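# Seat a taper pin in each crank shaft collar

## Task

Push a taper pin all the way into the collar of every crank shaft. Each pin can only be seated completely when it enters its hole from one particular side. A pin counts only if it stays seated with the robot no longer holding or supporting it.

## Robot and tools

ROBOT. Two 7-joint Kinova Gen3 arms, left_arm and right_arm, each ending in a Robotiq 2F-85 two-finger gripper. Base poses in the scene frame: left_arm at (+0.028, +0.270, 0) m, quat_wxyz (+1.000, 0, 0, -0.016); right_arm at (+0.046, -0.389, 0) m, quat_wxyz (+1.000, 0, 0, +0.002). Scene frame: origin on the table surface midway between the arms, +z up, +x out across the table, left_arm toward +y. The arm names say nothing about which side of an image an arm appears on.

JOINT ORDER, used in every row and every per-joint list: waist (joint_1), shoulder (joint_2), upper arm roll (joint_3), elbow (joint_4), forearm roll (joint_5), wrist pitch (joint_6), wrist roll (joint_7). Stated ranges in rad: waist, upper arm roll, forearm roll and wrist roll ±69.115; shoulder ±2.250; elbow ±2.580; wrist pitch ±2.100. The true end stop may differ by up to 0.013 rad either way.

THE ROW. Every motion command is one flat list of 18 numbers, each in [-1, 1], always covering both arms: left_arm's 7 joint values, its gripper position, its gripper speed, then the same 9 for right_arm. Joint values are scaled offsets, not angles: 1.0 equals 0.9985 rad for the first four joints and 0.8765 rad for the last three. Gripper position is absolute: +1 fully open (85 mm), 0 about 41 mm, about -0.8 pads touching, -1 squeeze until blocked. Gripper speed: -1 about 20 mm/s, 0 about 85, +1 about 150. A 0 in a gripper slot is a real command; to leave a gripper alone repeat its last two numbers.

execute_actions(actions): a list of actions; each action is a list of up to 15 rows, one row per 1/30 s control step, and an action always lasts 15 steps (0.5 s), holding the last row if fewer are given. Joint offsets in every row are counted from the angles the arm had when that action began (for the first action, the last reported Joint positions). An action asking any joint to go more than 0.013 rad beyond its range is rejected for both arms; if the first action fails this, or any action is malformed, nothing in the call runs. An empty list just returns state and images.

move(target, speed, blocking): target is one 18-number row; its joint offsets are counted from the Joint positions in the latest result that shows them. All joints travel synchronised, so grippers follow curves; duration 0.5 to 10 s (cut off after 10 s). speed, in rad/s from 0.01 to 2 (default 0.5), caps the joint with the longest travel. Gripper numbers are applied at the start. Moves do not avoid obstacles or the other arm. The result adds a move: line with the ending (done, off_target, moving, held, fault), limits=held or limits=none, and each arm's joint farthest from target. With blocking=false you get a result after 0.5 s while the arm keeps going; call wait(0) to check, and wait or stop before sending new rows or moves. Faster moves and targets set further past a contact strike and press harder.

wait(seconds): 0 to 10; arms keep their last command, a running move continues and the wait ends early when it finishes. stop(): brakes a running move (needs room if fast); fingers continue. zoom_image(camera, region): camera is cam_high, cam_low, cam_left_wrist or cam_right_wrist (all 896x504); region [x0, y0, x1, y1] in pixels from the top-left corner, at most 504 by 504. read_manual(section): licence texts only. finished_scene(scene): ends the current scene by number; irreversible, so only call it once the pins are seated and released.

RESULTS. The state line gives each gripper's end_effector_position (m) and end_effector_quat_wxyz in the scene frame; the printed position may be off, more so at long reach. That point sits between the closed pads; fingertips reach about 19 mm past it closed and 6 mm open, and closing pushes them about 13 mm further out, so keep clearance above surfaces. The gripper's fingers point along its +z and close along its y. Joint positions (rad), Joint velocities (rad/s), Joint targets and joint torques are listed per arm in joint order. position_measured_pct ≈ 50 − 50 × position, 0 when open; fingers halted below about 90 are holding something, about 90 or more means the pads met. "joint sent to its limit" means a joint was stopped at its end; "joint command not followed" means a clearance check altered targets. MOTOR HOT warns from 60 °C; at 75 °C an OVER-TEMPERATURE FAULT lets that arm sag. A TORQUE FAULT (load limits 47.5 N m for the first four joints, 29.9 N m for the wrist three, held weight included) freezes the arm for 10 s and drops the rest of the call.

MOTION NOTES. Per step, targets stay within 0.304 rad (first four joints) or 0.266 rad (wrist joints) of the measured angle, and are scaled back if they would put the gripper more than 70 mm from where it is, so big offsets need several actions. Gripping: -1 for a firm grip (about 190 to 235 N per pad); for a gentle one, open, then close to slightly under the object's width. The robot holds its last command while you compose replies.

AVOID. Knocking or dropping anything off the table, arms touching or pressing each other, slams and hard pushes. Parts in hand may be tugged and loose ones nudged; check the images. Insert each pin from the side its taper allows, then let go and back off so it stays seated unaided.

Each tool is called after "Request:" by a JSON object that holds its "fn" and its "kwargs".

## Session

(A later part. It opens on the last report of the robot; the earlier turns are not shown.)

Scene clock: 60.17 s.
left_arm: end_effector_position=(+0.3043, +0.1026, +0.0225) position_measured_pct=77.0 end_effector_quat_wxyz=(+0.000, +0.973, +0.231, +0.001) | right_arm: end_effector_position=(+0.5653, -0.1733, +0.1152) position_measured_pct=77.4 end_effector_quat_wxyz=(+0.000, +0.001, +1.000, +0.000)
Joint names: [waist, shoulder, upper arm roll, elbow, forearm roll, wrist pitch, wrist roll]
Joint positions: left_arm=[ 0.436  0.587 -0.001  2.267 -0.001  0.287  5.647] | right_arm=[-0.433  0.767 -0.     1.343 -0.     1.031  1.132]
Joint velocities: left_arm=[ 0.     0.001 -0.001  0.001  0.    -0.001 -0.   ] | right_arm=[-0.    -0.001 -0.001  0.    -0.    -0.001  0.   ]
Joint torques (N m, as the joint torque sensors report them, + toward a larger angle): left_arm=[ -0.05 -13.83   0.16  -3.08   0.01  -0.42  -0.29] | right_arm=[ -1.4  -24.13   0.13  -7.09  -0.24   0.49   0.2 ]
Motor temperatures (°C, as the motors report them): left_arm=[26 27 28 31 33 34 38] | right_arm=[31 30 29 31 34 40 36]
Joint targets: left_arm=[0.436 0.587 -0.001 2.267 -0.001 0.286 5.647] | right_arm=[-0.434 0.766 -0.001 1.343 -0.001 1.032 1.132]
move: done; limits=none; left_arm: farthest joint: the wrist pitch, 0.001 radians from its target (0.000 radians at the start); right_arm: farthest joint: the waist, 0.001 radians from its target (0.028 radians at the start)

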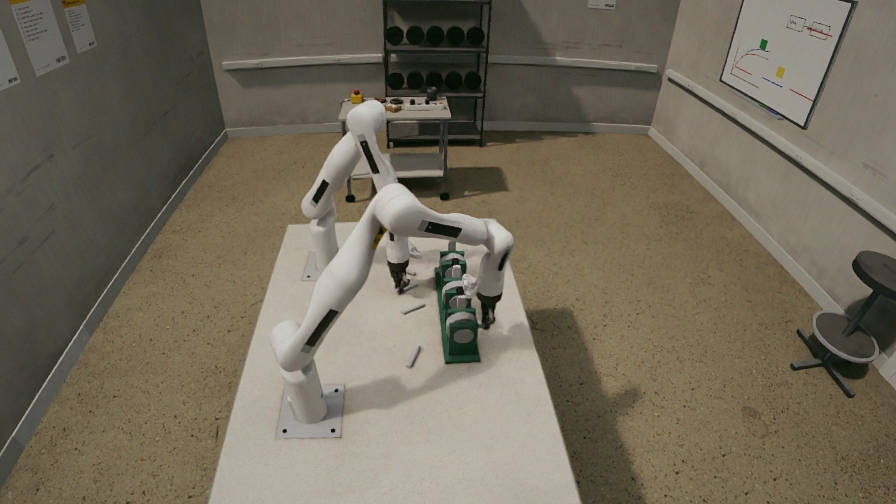

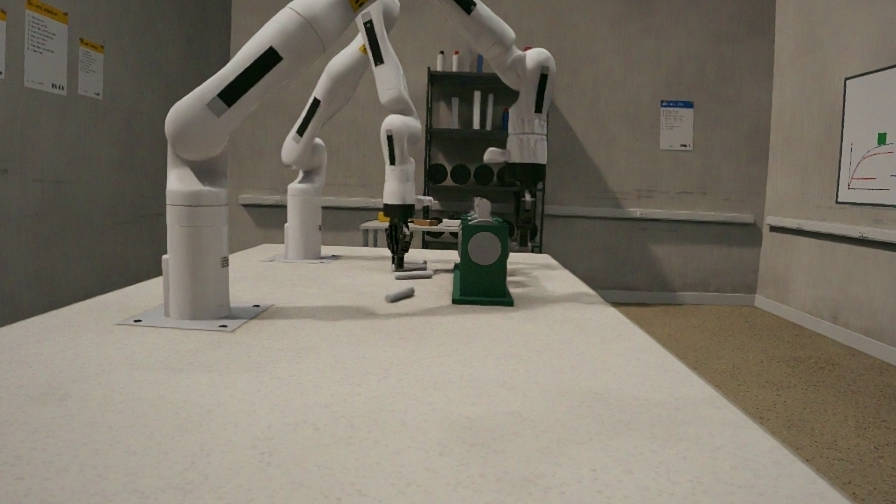

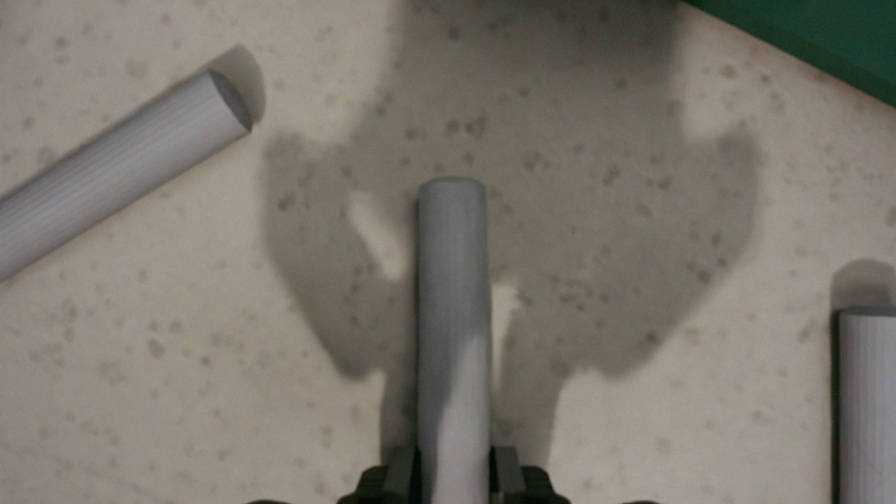

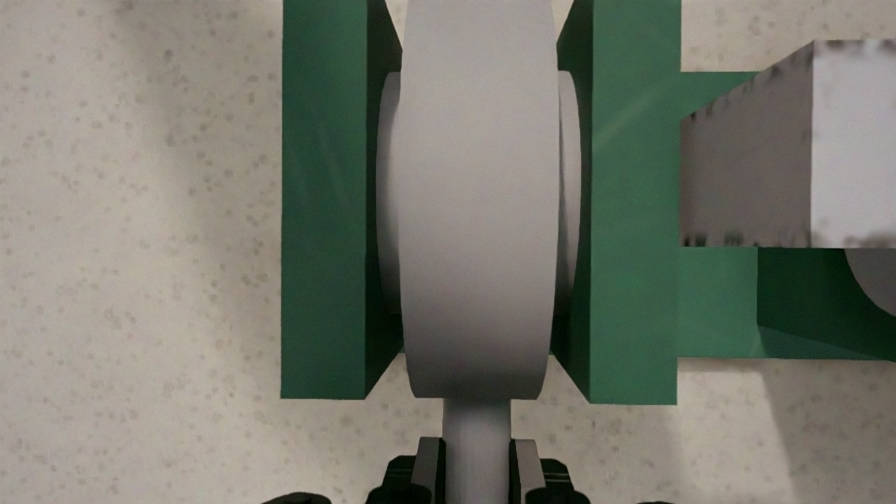

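Request:
{"fn": "move", "kwargs": {"target": [0,-0.1,0,-0.02,0,0.137,0,-1,1,0,0,0,0,0,0,0,-0.2,1], "speed": 0.3}}

Request:
{"fn": "move", "kwargs": {"target": [-0.089,-0.0955,0,-0.170,0,0.303,-0.634,-1,1,0.028,0.085,0,-0.1712,0,0.099,0.033,-0.2,1], "speed": 0.5}}

Scene clock: 61.63 s.
left_arm: end_effector_position=(+0.3036, +0.1030, +0.0567) position_measured_pct=77.0 end_effector_quat_wxyz=(-0.000, +0.973, +0.231, +0.000) | right_arm: end_effector_position=(+0.5653, -0.1733, +0.1152) position_measured_pct=59.9 end_effector_quat_wxyz=(+0.000, +0.001, +1.000, +0.000)
Joint names: [waist, shoulder, upper arm roll, elbow, forearm roll, wrist pitch, wrist roll]
Joint positions: left_arm=[ 0.436  0.487 -0.001  2.247 -0.001  0.407  5.647] | right_arm=[-0.433  0.767 -0.     1.343 -0.     1.031  1.132]
Joint velocities: left_arm=[-0.    -0.002 -0.002  0.    -0.     0.001  0.   ] | right_arm=[ 0.     0.001 -0.     0.001  0.    -0.001  0.   ]
Joint torques (N m, as the joint torque sensors report them, + toward a larger angle): left_arm=[ -0.09 -14.54   0.51  -3.97  -0.19  -0.27  -0.18] | right_arm=[ -0.49 -22.85   0.83  -7.33   0.26  -0.04   0.15]
Motor temperatures (°C, as the motors report them): left_arm=[26 27 28 31 33 34 38] | right_arm=[31 30 29 31 34 40 36]
Joint targets: left_arm=[0.436 0.487 -0.001 2.247 -0.001 0.407 5.647] | right_arm=[-0.433 0.767 -0.000 1.343 -0.000 1.031 1.132]
move: done; limits=none; left_arm: farthest joint: the waist, 0.000 radians from its target (0.000 radians at the start); right_arm: farthest joint: the waist, 0.000 radians from its target (0.000 radians at the start)

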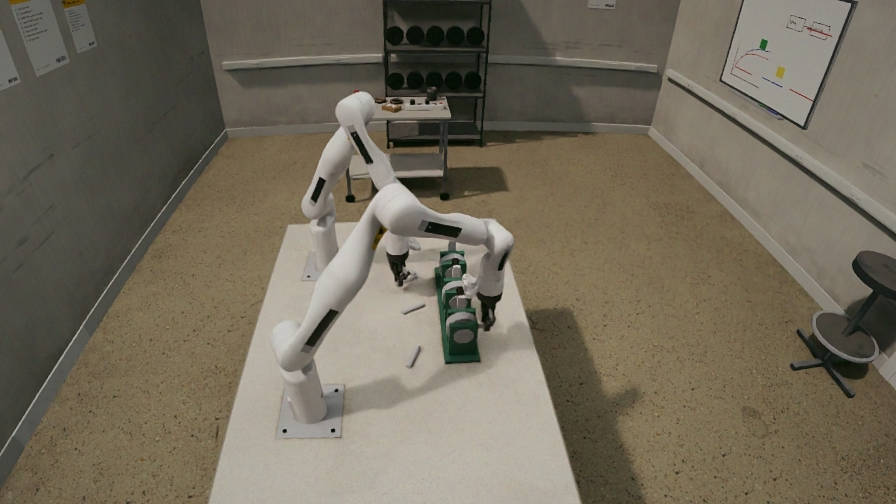

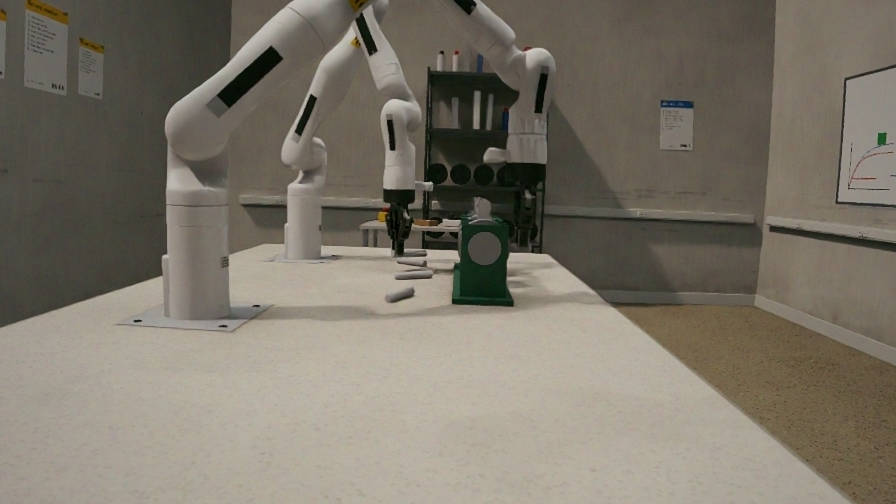

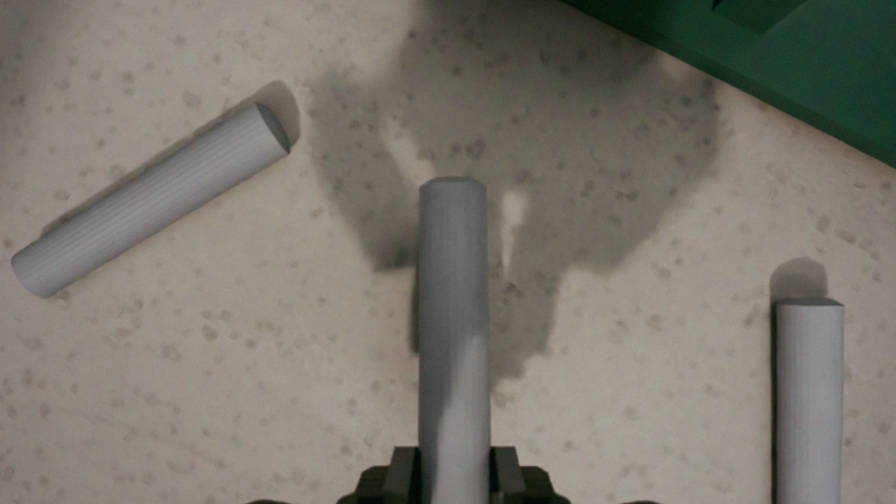

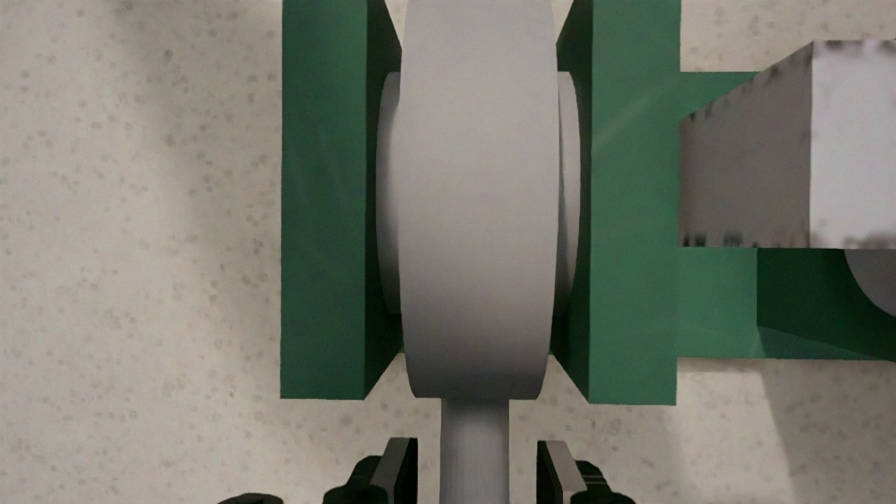

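Scene clock: 63.13 s.
left_arm: end_effector_position=(+0.3496, +0.1152, +0.1164) position_measured_pct=77.0 end_effector_quat_wxyz=(-0.000, +1.000, -0.000, +0.000) | right_arm: end_effector_position=(+0.6053, -0.1731, +0.1132) position_measured_pct=59.9 end_effector_quat_wxyz=(+0.000, +0.001, +1.000, +0.000)
Joint names: [waist, shoulder, upper arm roll, elbow, forearm roll, wrist pitch, wrist roll]
Joint positions: left_arm=[ 0.347  0.392 -0.001  2.078 -0.001  0.672  5.091] | right_arm=[-0.405  0.852 -0.     1.172 -0.     1.118  1.161]
Joint velocities: left_arm=[-0.002 -0.002  0.001 -0.001 -0.     0.     0.   ] | right_arm=[ 0.     0.004  0.001 -0.001  0.     0.    -0.   ]
Joint torques (N m, as the joint torque sensors report them, + toward a larger angle): left_arm=[  0.38 -14.22   0.25  -6.32  -0.03  -0.42  -0.15] | right_arm=[ -0.45 -23.93   0.53  -7.51  -0.01   0.17  -0.15]
Motor temperatures (°C, as the motors report them): left_arm=[26 27 28 31 33 34 38] | right_arm=[31 30 29 31 34 40 36]
Joint targets: left_arm=[0.347 0.392 -0.001 2.078 -0.001 0.672 5.091] | right_arm=[-0.405 0.852 -0.000 1.172 -0.000 1.118 1.161]
move: done; limits=none; left_arm: farthest joint: the waist, 0.000 radians from its target (0.089 radians at the start); right_arm: farthest joint: the waist, 0.000 radians from its target (0.028 radians at the start)

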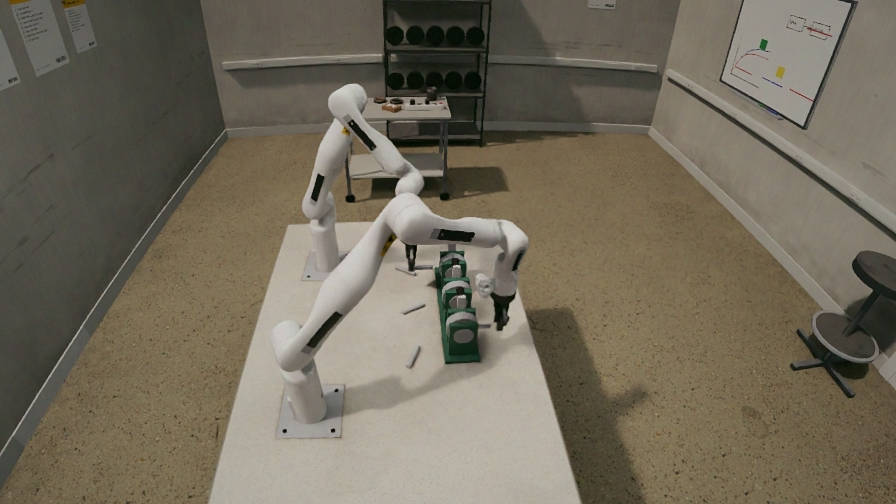

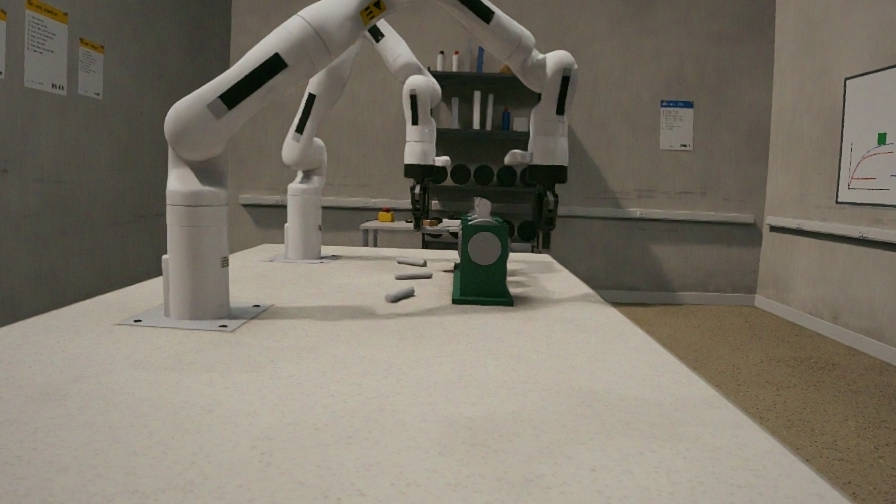

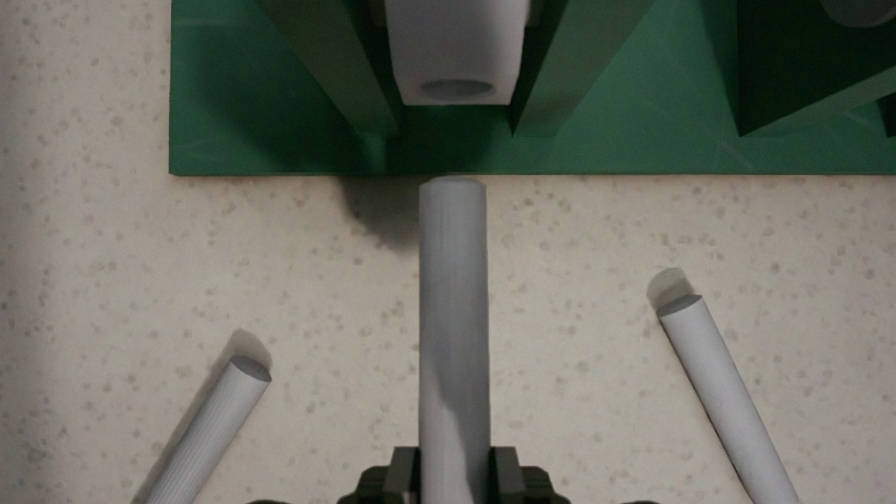

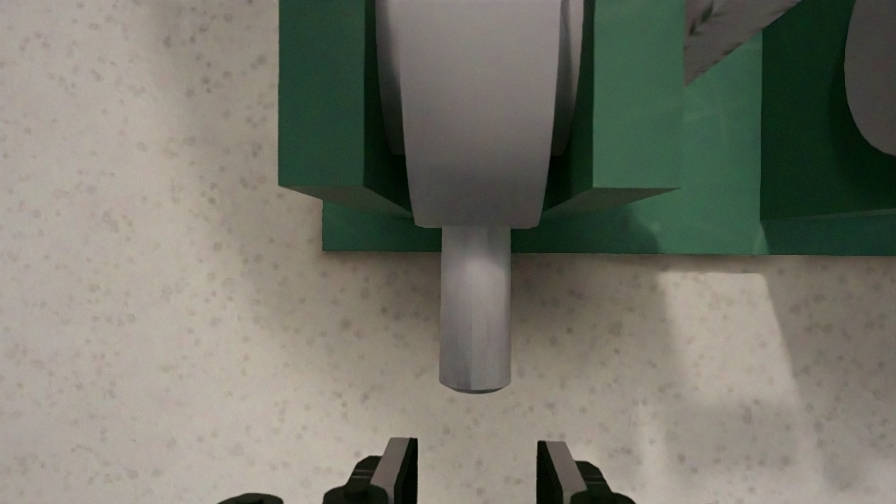

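Request:
{"fn": "move", "kwargs": {"target": [-0.0413,0.0726,0,-0.136,0,0.0719,-0.047,-1,1,-0.0439,-0.1187,0,0.2487,0,-0.1485,-0.049,-1,1], "speed": 0.15}}

Scene clock: 65.53 s.
left_arm: end_effector_position=(+0.3952, +0.1145, +0.1159) position_measured_pct=77.0 end_effector_quat_wxyz=(-0.001, +1.000, -0.001, -0.001) | right_arm: end_effector_position=(+0.5536, -0.1730, +0.1166) position_measured_pct=91.7 end_effector_quat_wxyz=(+0.010, +0.002, +1.000, +0.003)
Joint names: [waist, shoulder, upper arm roll, elbow, forearm roll, wrist pitch, wrist roll]
Joint positions: left_arm=[ 0.306  0.465 -0.     1.943 -0.     0.736  5.05 ] | right_arm=[-0.447  0.731  0.003  1.412  0.002  0.979  1.118]
Joint velocities: left_arm=[ 0.     0.001 -0.    -0.001  0.     0.    -0.   ] | right_arm=[ 0.    -0.002 -0.001  0.003  0.     0.001  0.   ]
Joint torques (N m, as the joint torque sensors report them, + toward a larger angle): left_arm=[ -0.2  -17.05  -0.44  -7.72  -0.2   -0.76   0.02] | right_arm=[ -2.27 -21.14  -1.86  -1.51  -1.     4.21  -0.28]
Motor temperatures (°C, as the motors report them): left_arm=[26 27 28 31 33 34 38] | right_arm=[31 30 29 31 34 40 36]
Joint targets: left_arm=[0.306 0.464 -0.001 1.942 -0.001 0.735 5.050] | right_arm=[-0.449 0.733 -0.000 1.420 -0.000 0.988 1.118]
move: done; limits=none; left_arm: farthest joint: the waist, 0.001 radians from its target (0.041 radians at the start); right_arm: farthest joint: the wrist pitch, 0.009 radians from its target (0.130 radians at the start)

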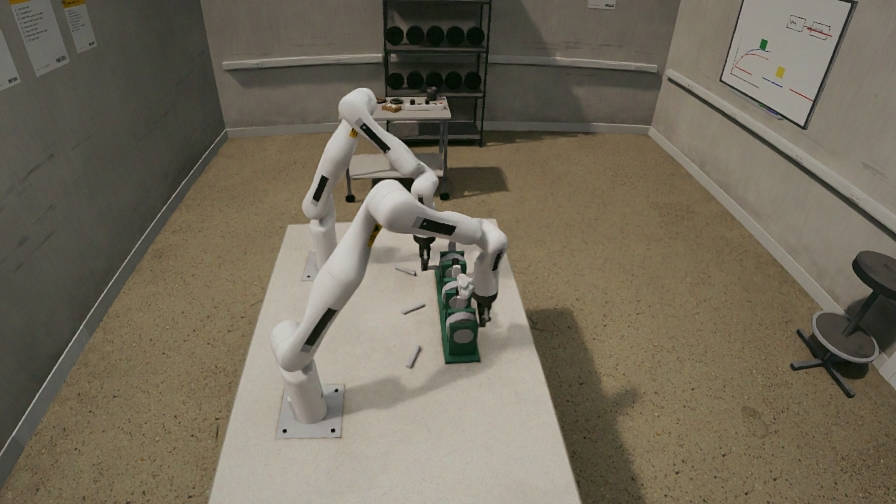

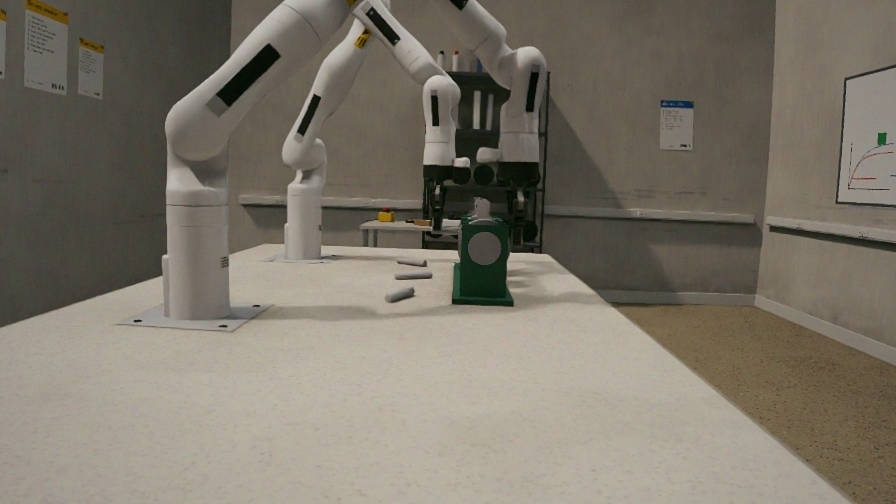

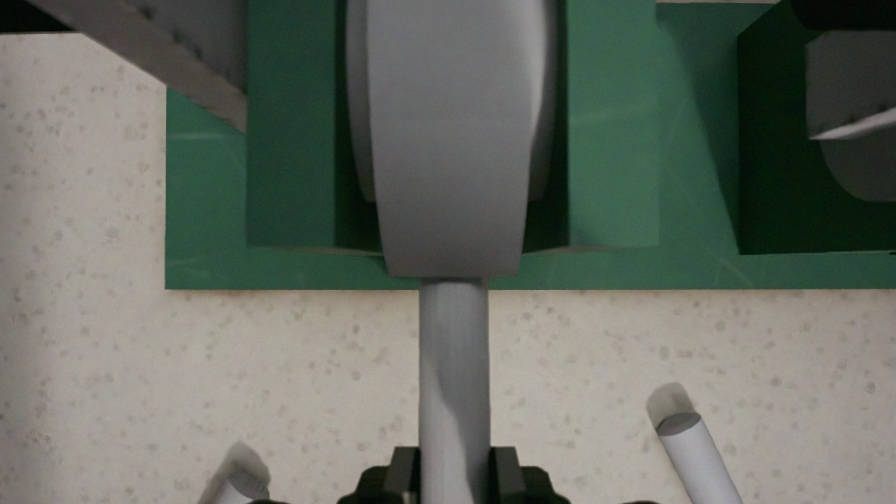

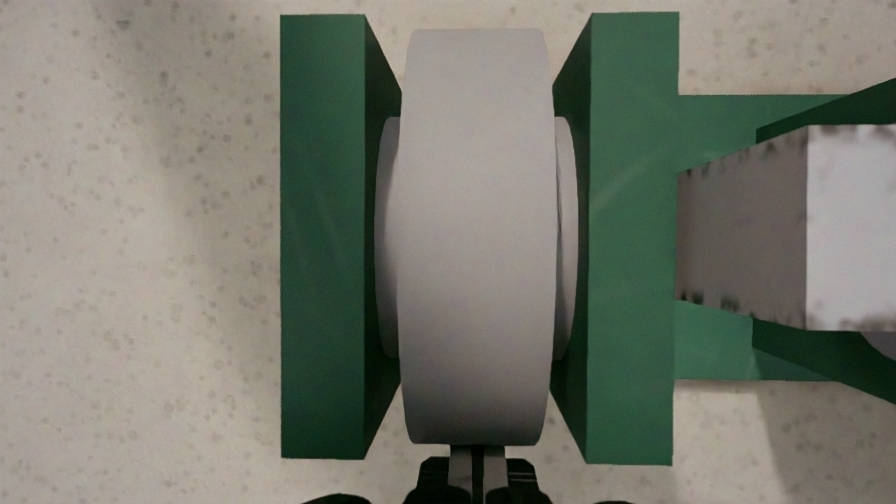

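Request:
{"fn": "move", "kwargs": {"target": [-0.022,0.0435,0,-0.0867,0,0.046,-0.026,-1,1,0.025,0.06,0,-0.15,0,0.125,0.03,0,1], "speed": 0.13}}

Scene clock: 67.17 s.
left_arm: end_effector_position=(+0.4228, +0.1146, +0.1156) position_measured_pct=77.0 end_effector_quat_wxyz=(-0.001, +1.000, -0.001, -0.002) | right_arm: end_effector_position=(+0.5829, -0.1749, +0.1237) position_measured_pct=50.0 end_effector_quat_wxyz=(+0.001, +0.001, +1.000, -0.002)
Joint names: [waist, shoulder, upper arm roll, elbow, forearm roll, wrist pitch, wrist roll]
Joint positions: left_arm=[ 0.285  0.511 -0.     1.858 -0.     0.777  5.027] | right_arm=[-0.422  0.791  0.003  1.262  0.002  1.088  1.145]
Joint velocities: left_arm=[-0.001  0.     0.    -0.001  0.    -0.001 -0.   ] | right_arm=[ 0.001  0.004  0.     0.001  0.    -0.     0.   ]
Joint torques (N m, as the joint torque sensors report them, + toward a larger angle): left_arm=[  0.05 -18.56  -0.05  -7.79   0.35  -0.69  -0.16] | right_arm=[ -0.03 -23.56   0.8   -7.8    0.15   0.25  -0.24]
Motor temperatures (°C, as the motors report them): left_arm=[26 27 28 31 33 34 38] | right_arm=[31 30 29 31 34 40 36]
Joint targets: left_arm=[0.284 0.509 -0.000 1.856 -0.000 0.776 5.027] | right_arm=[-0.422 0.791 0.003 1.262 0.002 1.088 1.145]
move: done; limits=none; left_arm: farthest joint: the shoulder, 0.002 radians from its target (0.043 radians at the start); right_arm: farthest joint: the waist, 0.000 radians from its target (0.025 radians at the start)

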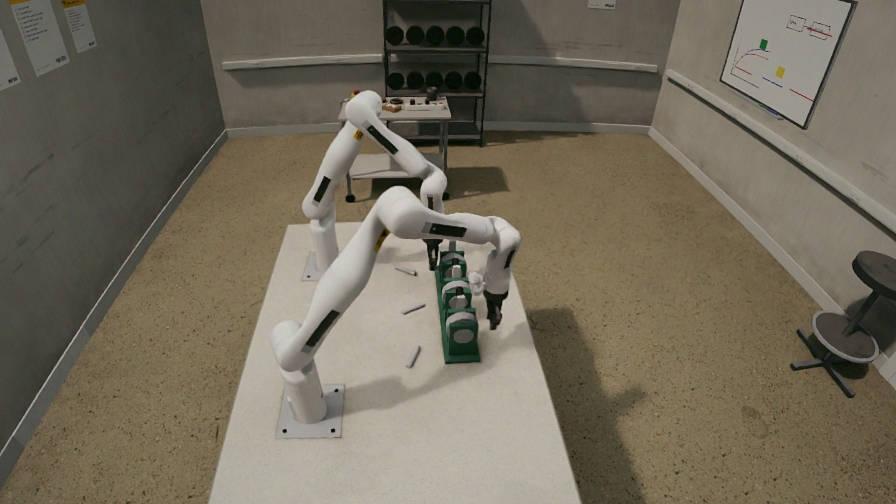

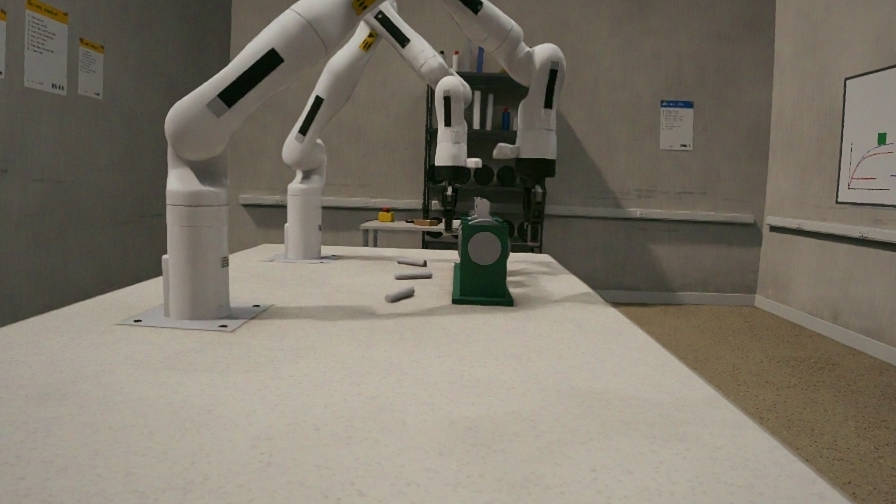

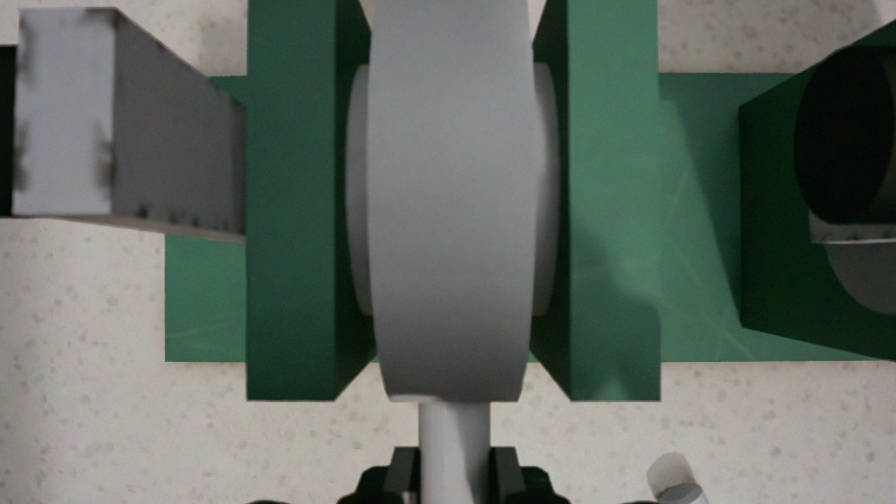

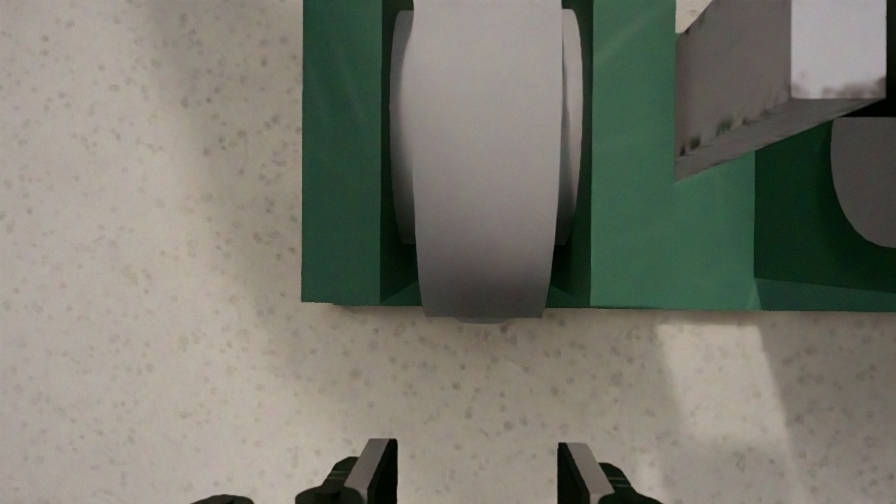

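Request:
{"fn": "move", "kwargs": {"target": [0,0,0,0,0,0,0,-0.2,1,0,-0.35,0,0,0,0.4,0.2,0,1], "speed": 0.8}}

Request:
{"fn": "move", "kwargs": {"target": [0.032,-0.06,0,0.122,0,-0.075,0.038,-0.2,1,-0.2343,0.009,0,0.7907,0,-0.912,0.89,0,1], "speed": 0.9}}

Scene clock: 68.87 s.
left_arm: end_effector_position=(+0.4228, +0.1146, +0.1156) position_measured_pct=59.9 end_effector_quat_wxyz=(-0.001, +1.000, -0.001, -0.002) | right_arm: end_effector_position=(+0.5038, -0.2105, +0.3123) position_measured_pct=50.0 end_effector_quat_wxyz=(+0.000, -0.086, +0.996, -0.002)
Joint names: [waist, shoulder, upper arm roll, elbow, forearm roll, wrist pitch, wrist roll]
Joint positions: left_arm=[ 0.285  0.511 -0.     1.858 -0.     0.777  5.027] | right_arm=[-0.422  0.441  0.003  1.262  0.002  1.439  1.32 ]
Joint velocities: left_arm=[-0.001 -0.001  0.001  0.     0.    -0.001  0.   ] | right_arm=[-0.    -0.001 -0.002  0.003  0.    -0.     0.   ]
Joint torques (N m, as the joint torque sensors report them, + toward a larger angle): left_arm=[ -0.39 -16.88  -0.43  -6.71   0.11  -0.09  -0.32] | right_arm=[ -0.08 -18.12   0.73  -8.6   -0.09   0.11  -0.09]
Motor temperatures (°C, as the motors report them): left_arm=[26 27 28 31 33 34 38] | right_arm=[31 30 29 31 34 40 36]
Joint targets: left_arm=[0.285 0.511 -0.000 1.858 -0.000 0.777 5.027] | right_arm=[-0.422 0.441 0.003 1.262 0.002 1.439 1.320]
move: done; limits=none; left_arm: farthest joint: the waist, 0.000 radians from its target (0.001 radians at the start); right_arm: farthest joint: the waist, 0.000 radians from its target (0.000 radians at the start)

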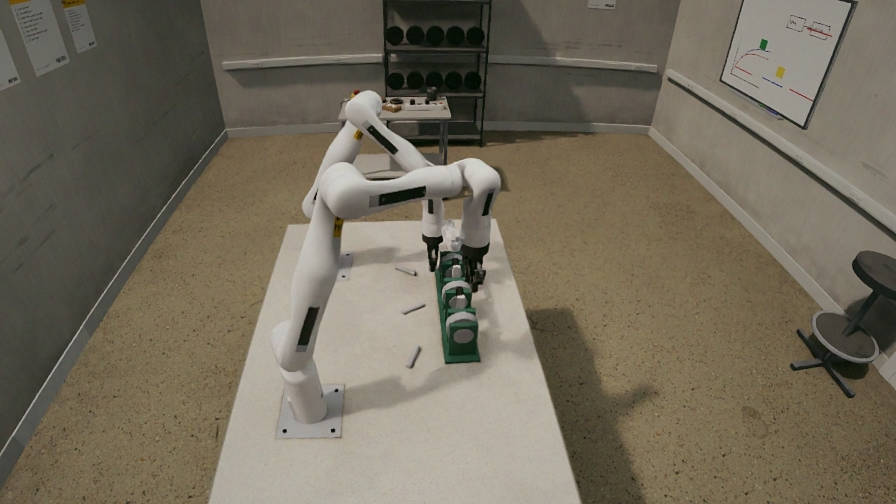

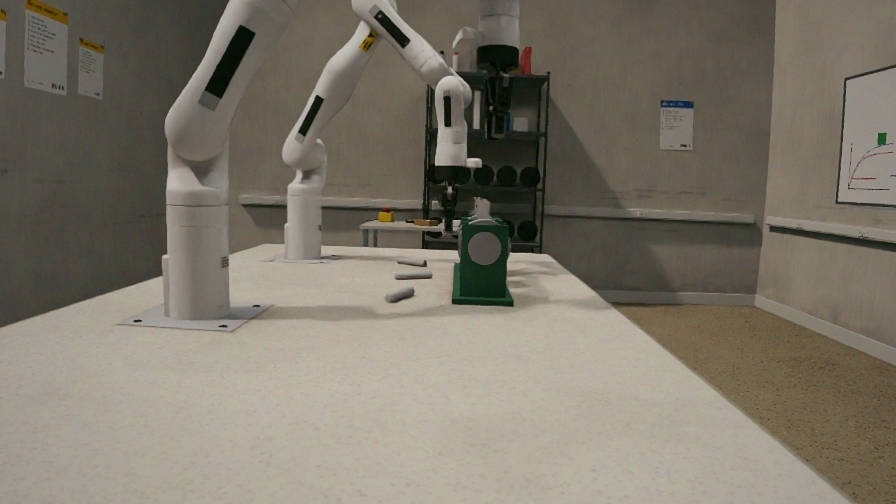

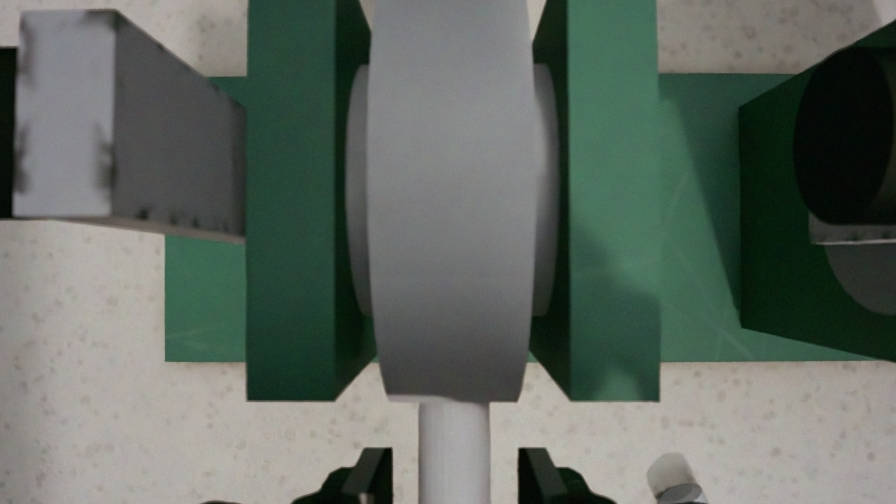

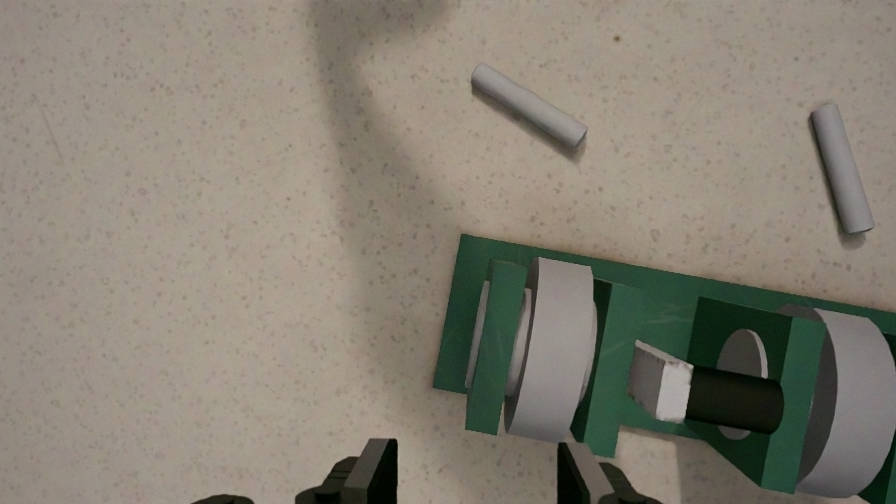

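Scene clock: 70.33 s.
left_arm: end_effector_position=(+0.3843, +0.1142, +0.1141) position_measured_pct=59.9 end_effector_quat_wxyz=(-0.000, +1.000, -0.000, -0.000) | right_arm: end_effector_position=(+0.3548, -0.1826, +0.1000) position_measured_pct=50.0 end_effector_quat_wxyz=(-0.000, -0.559, +0.829, -0.001)
Joint names: [waist, shoulder, upper arm roll, elbow, forearm roll, wrist pitch, wrist roll]
Joint positions: left_arm=[ 0.316  0.451 -0.     1.98  -0.     0.711  5.061] | right_arm=[-0.655  0.45   0.002  2.052  0.002  0.64   2.1  ]
Joint velocities: left_arm=[-0.    -0.    -0.    -0.     0.     0.001 -0.   ] | right_arm=[-0.003 -0.002 -0.001 -0.001 -0.    -0.001 -0.   ]
Joint torques (N m, as the joint torque sensors report them, + toward a larger angle): left_arm=[ -0.2  -15.19   0.11  -6.36  -0.11  -0.3    0.05] | right_arm=[ -0.34 -14.52   0.6   -4.53   0.17   0.12  -0.04]
Motor temperatures (°C, as the motors report them): left_arm=[26 27 28 31 33 34 38] | right_arm=[31 30 29 31 34 40 36]
Joint targets: left_arm=[0.317 0.451 -0.000 1.980 -0.000 0.711 5.061] | right_arm=[-0.656 0.450 0.003 2.052 0.002 0.640 2.100]
move: done; limits=none; left_arm: farthest joint: the waist, 0.000 radians from its target (0.032 radians at the start); right_arm: farthest joint: the waist, 0.001 radians from its target (0.234 radians at the start)

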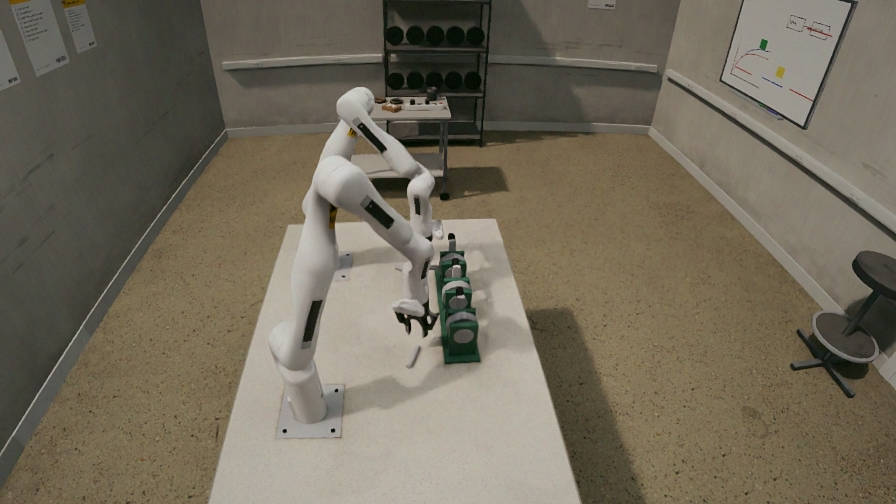

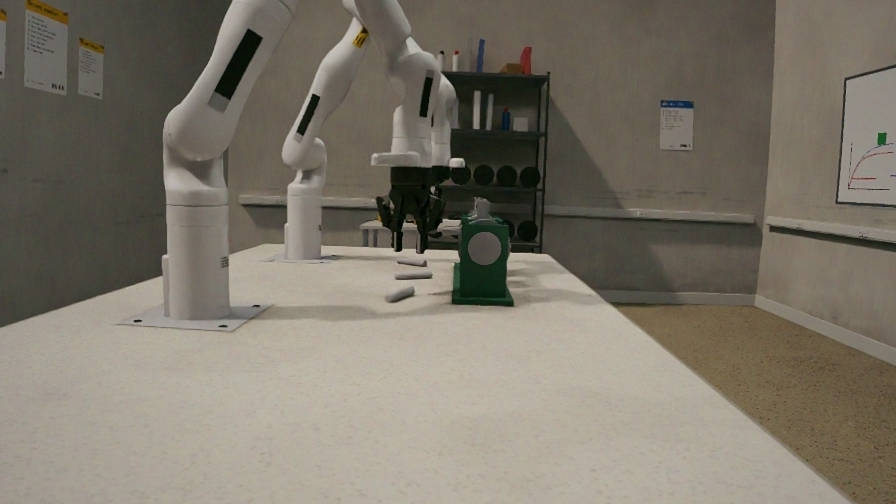

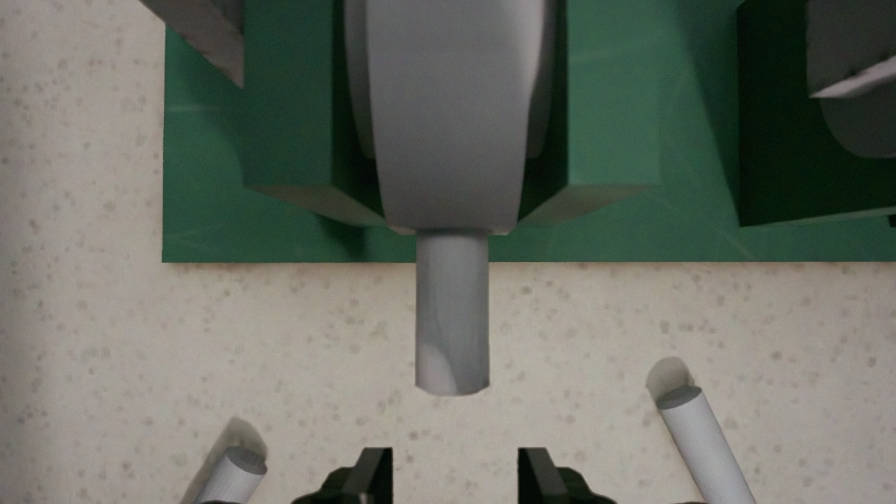

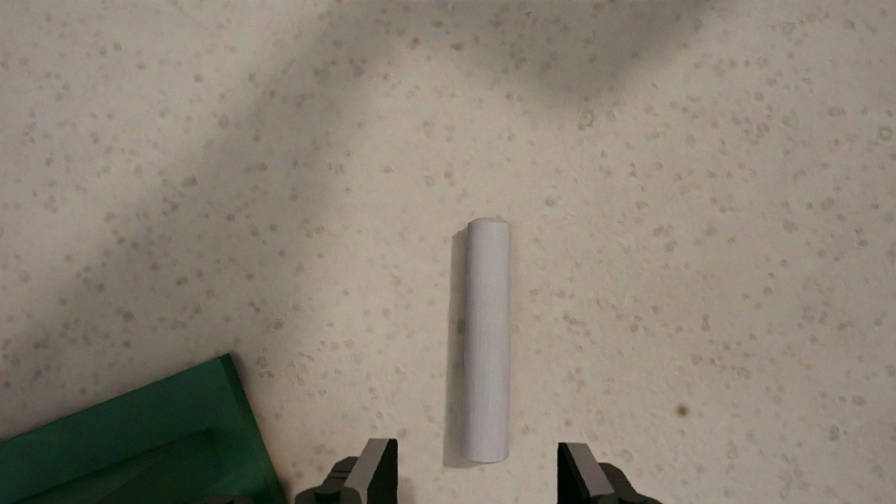

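Request:
{"fn": "move", "kwargs": {"target": [-0.044,0.0923,0,-0.1789,0,0.098,-0.051,-1,1,-0.003,0.1838,-0.002,0.065,-0.002,-0.284,-0.019,0,1], "speed": 0.17}}

Scene clock: 72.67 s.
left_arm: end_effector_position=(+0.4346, +0.1132, +0.1122) position_measured_pct=91.7 end_effector_quat_wxyz=(-0.002, +1.000, -0.003, -0.008) | right_arm: end_effector_position=(+0.3523, -0.1817, +0.0220) position_measured_pct=50.0 end_effector_quat_wxyz=(+0.000, -0.554, +0.833, -0.000)
Joint names: [waist, shoulder, upper arm roll, elbow, forearm roll, wrist pitch, wrist roll]
Joint positions: left_arm=[0.275 0.543 0.002 1.809 0.002 0.806 5.016] | right_arm=[-0.658  0.634  0.     2.117  0.001  0.391  2.083]
Joint velocities: left_arm=[-0.     0.001 -0.001 -0.     0.    -0.002  0.   ] | right_arm=[ 0.     0.003 -0.001  0.002 -0.    -0.001  0.   ]
Joint torques (N m, as the joint torque sensors report them, + toward a larger angle): left_arm=[ -2.05 -17.84  -2.08 -13.34  -1.22  -4.62  -0.11] | right_arm=[ -0.22 -16.15   0.33  -3.08  -0.04   0.19  -0.06]
Motor temperatures (°C, as the motors report them): left_arm=[26 27 28 31 33 34 38] | right_arm=[31 30 29 31 34 40 36]
Joint targets: left_arm=[0.273 0.543 -0.000 1.801 -0.000 0.797 5.016] | right_arm=[-0.658 0.634 0.000 2.117 0.001 0.391 2.083]
move: done; limits=none; left_arm: farthest joint: the wrist pitch, 0.009 radians from its target (0.086 radians at the start); right_arm: farthest joint: the waist, 0.000 radians from its target (0.002 radians at the start)

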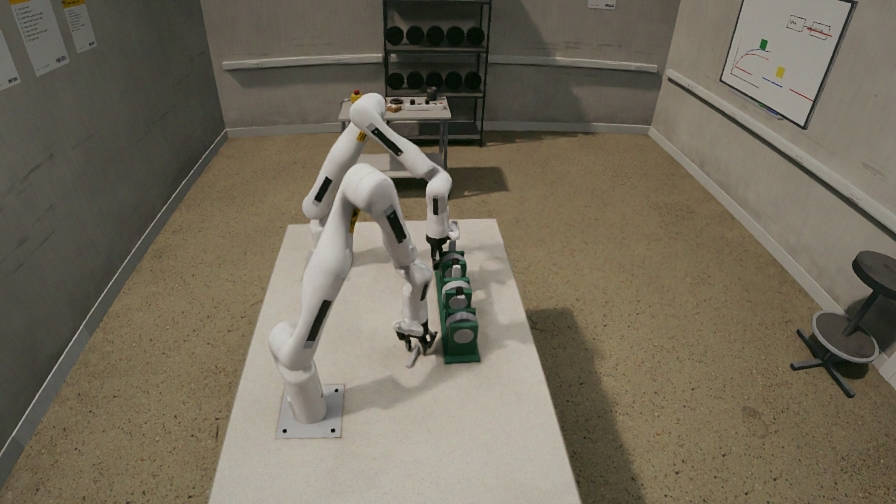

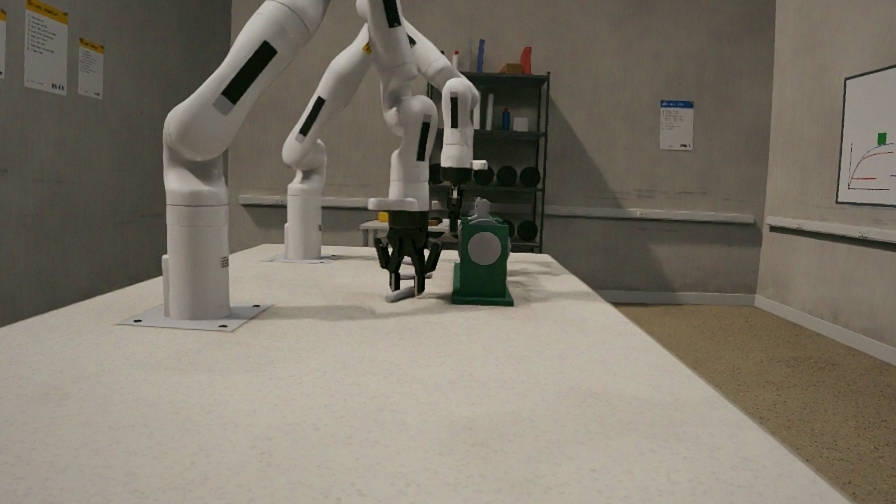

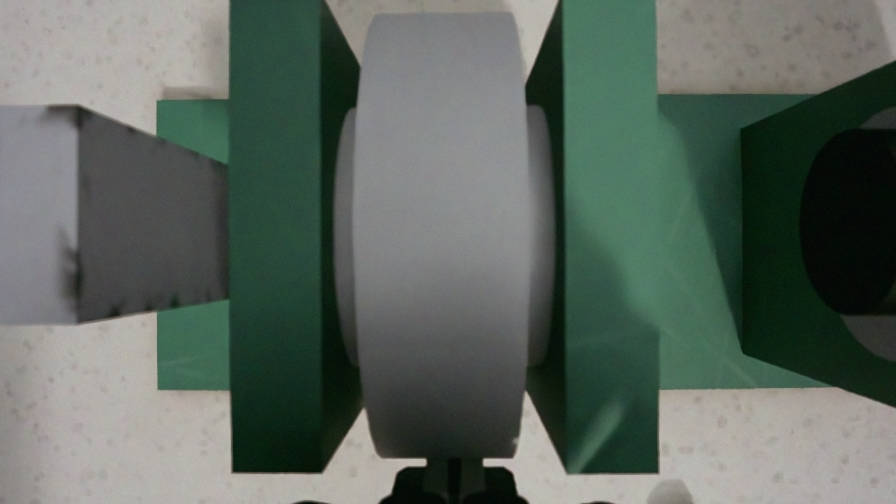

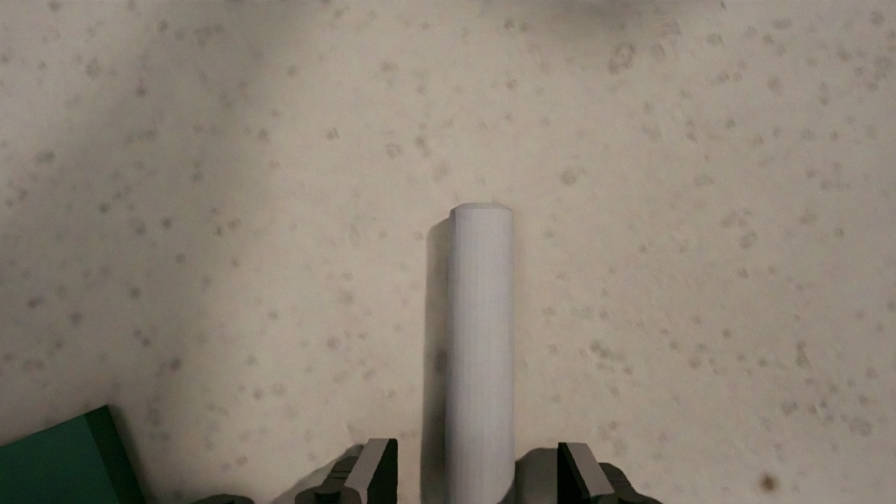

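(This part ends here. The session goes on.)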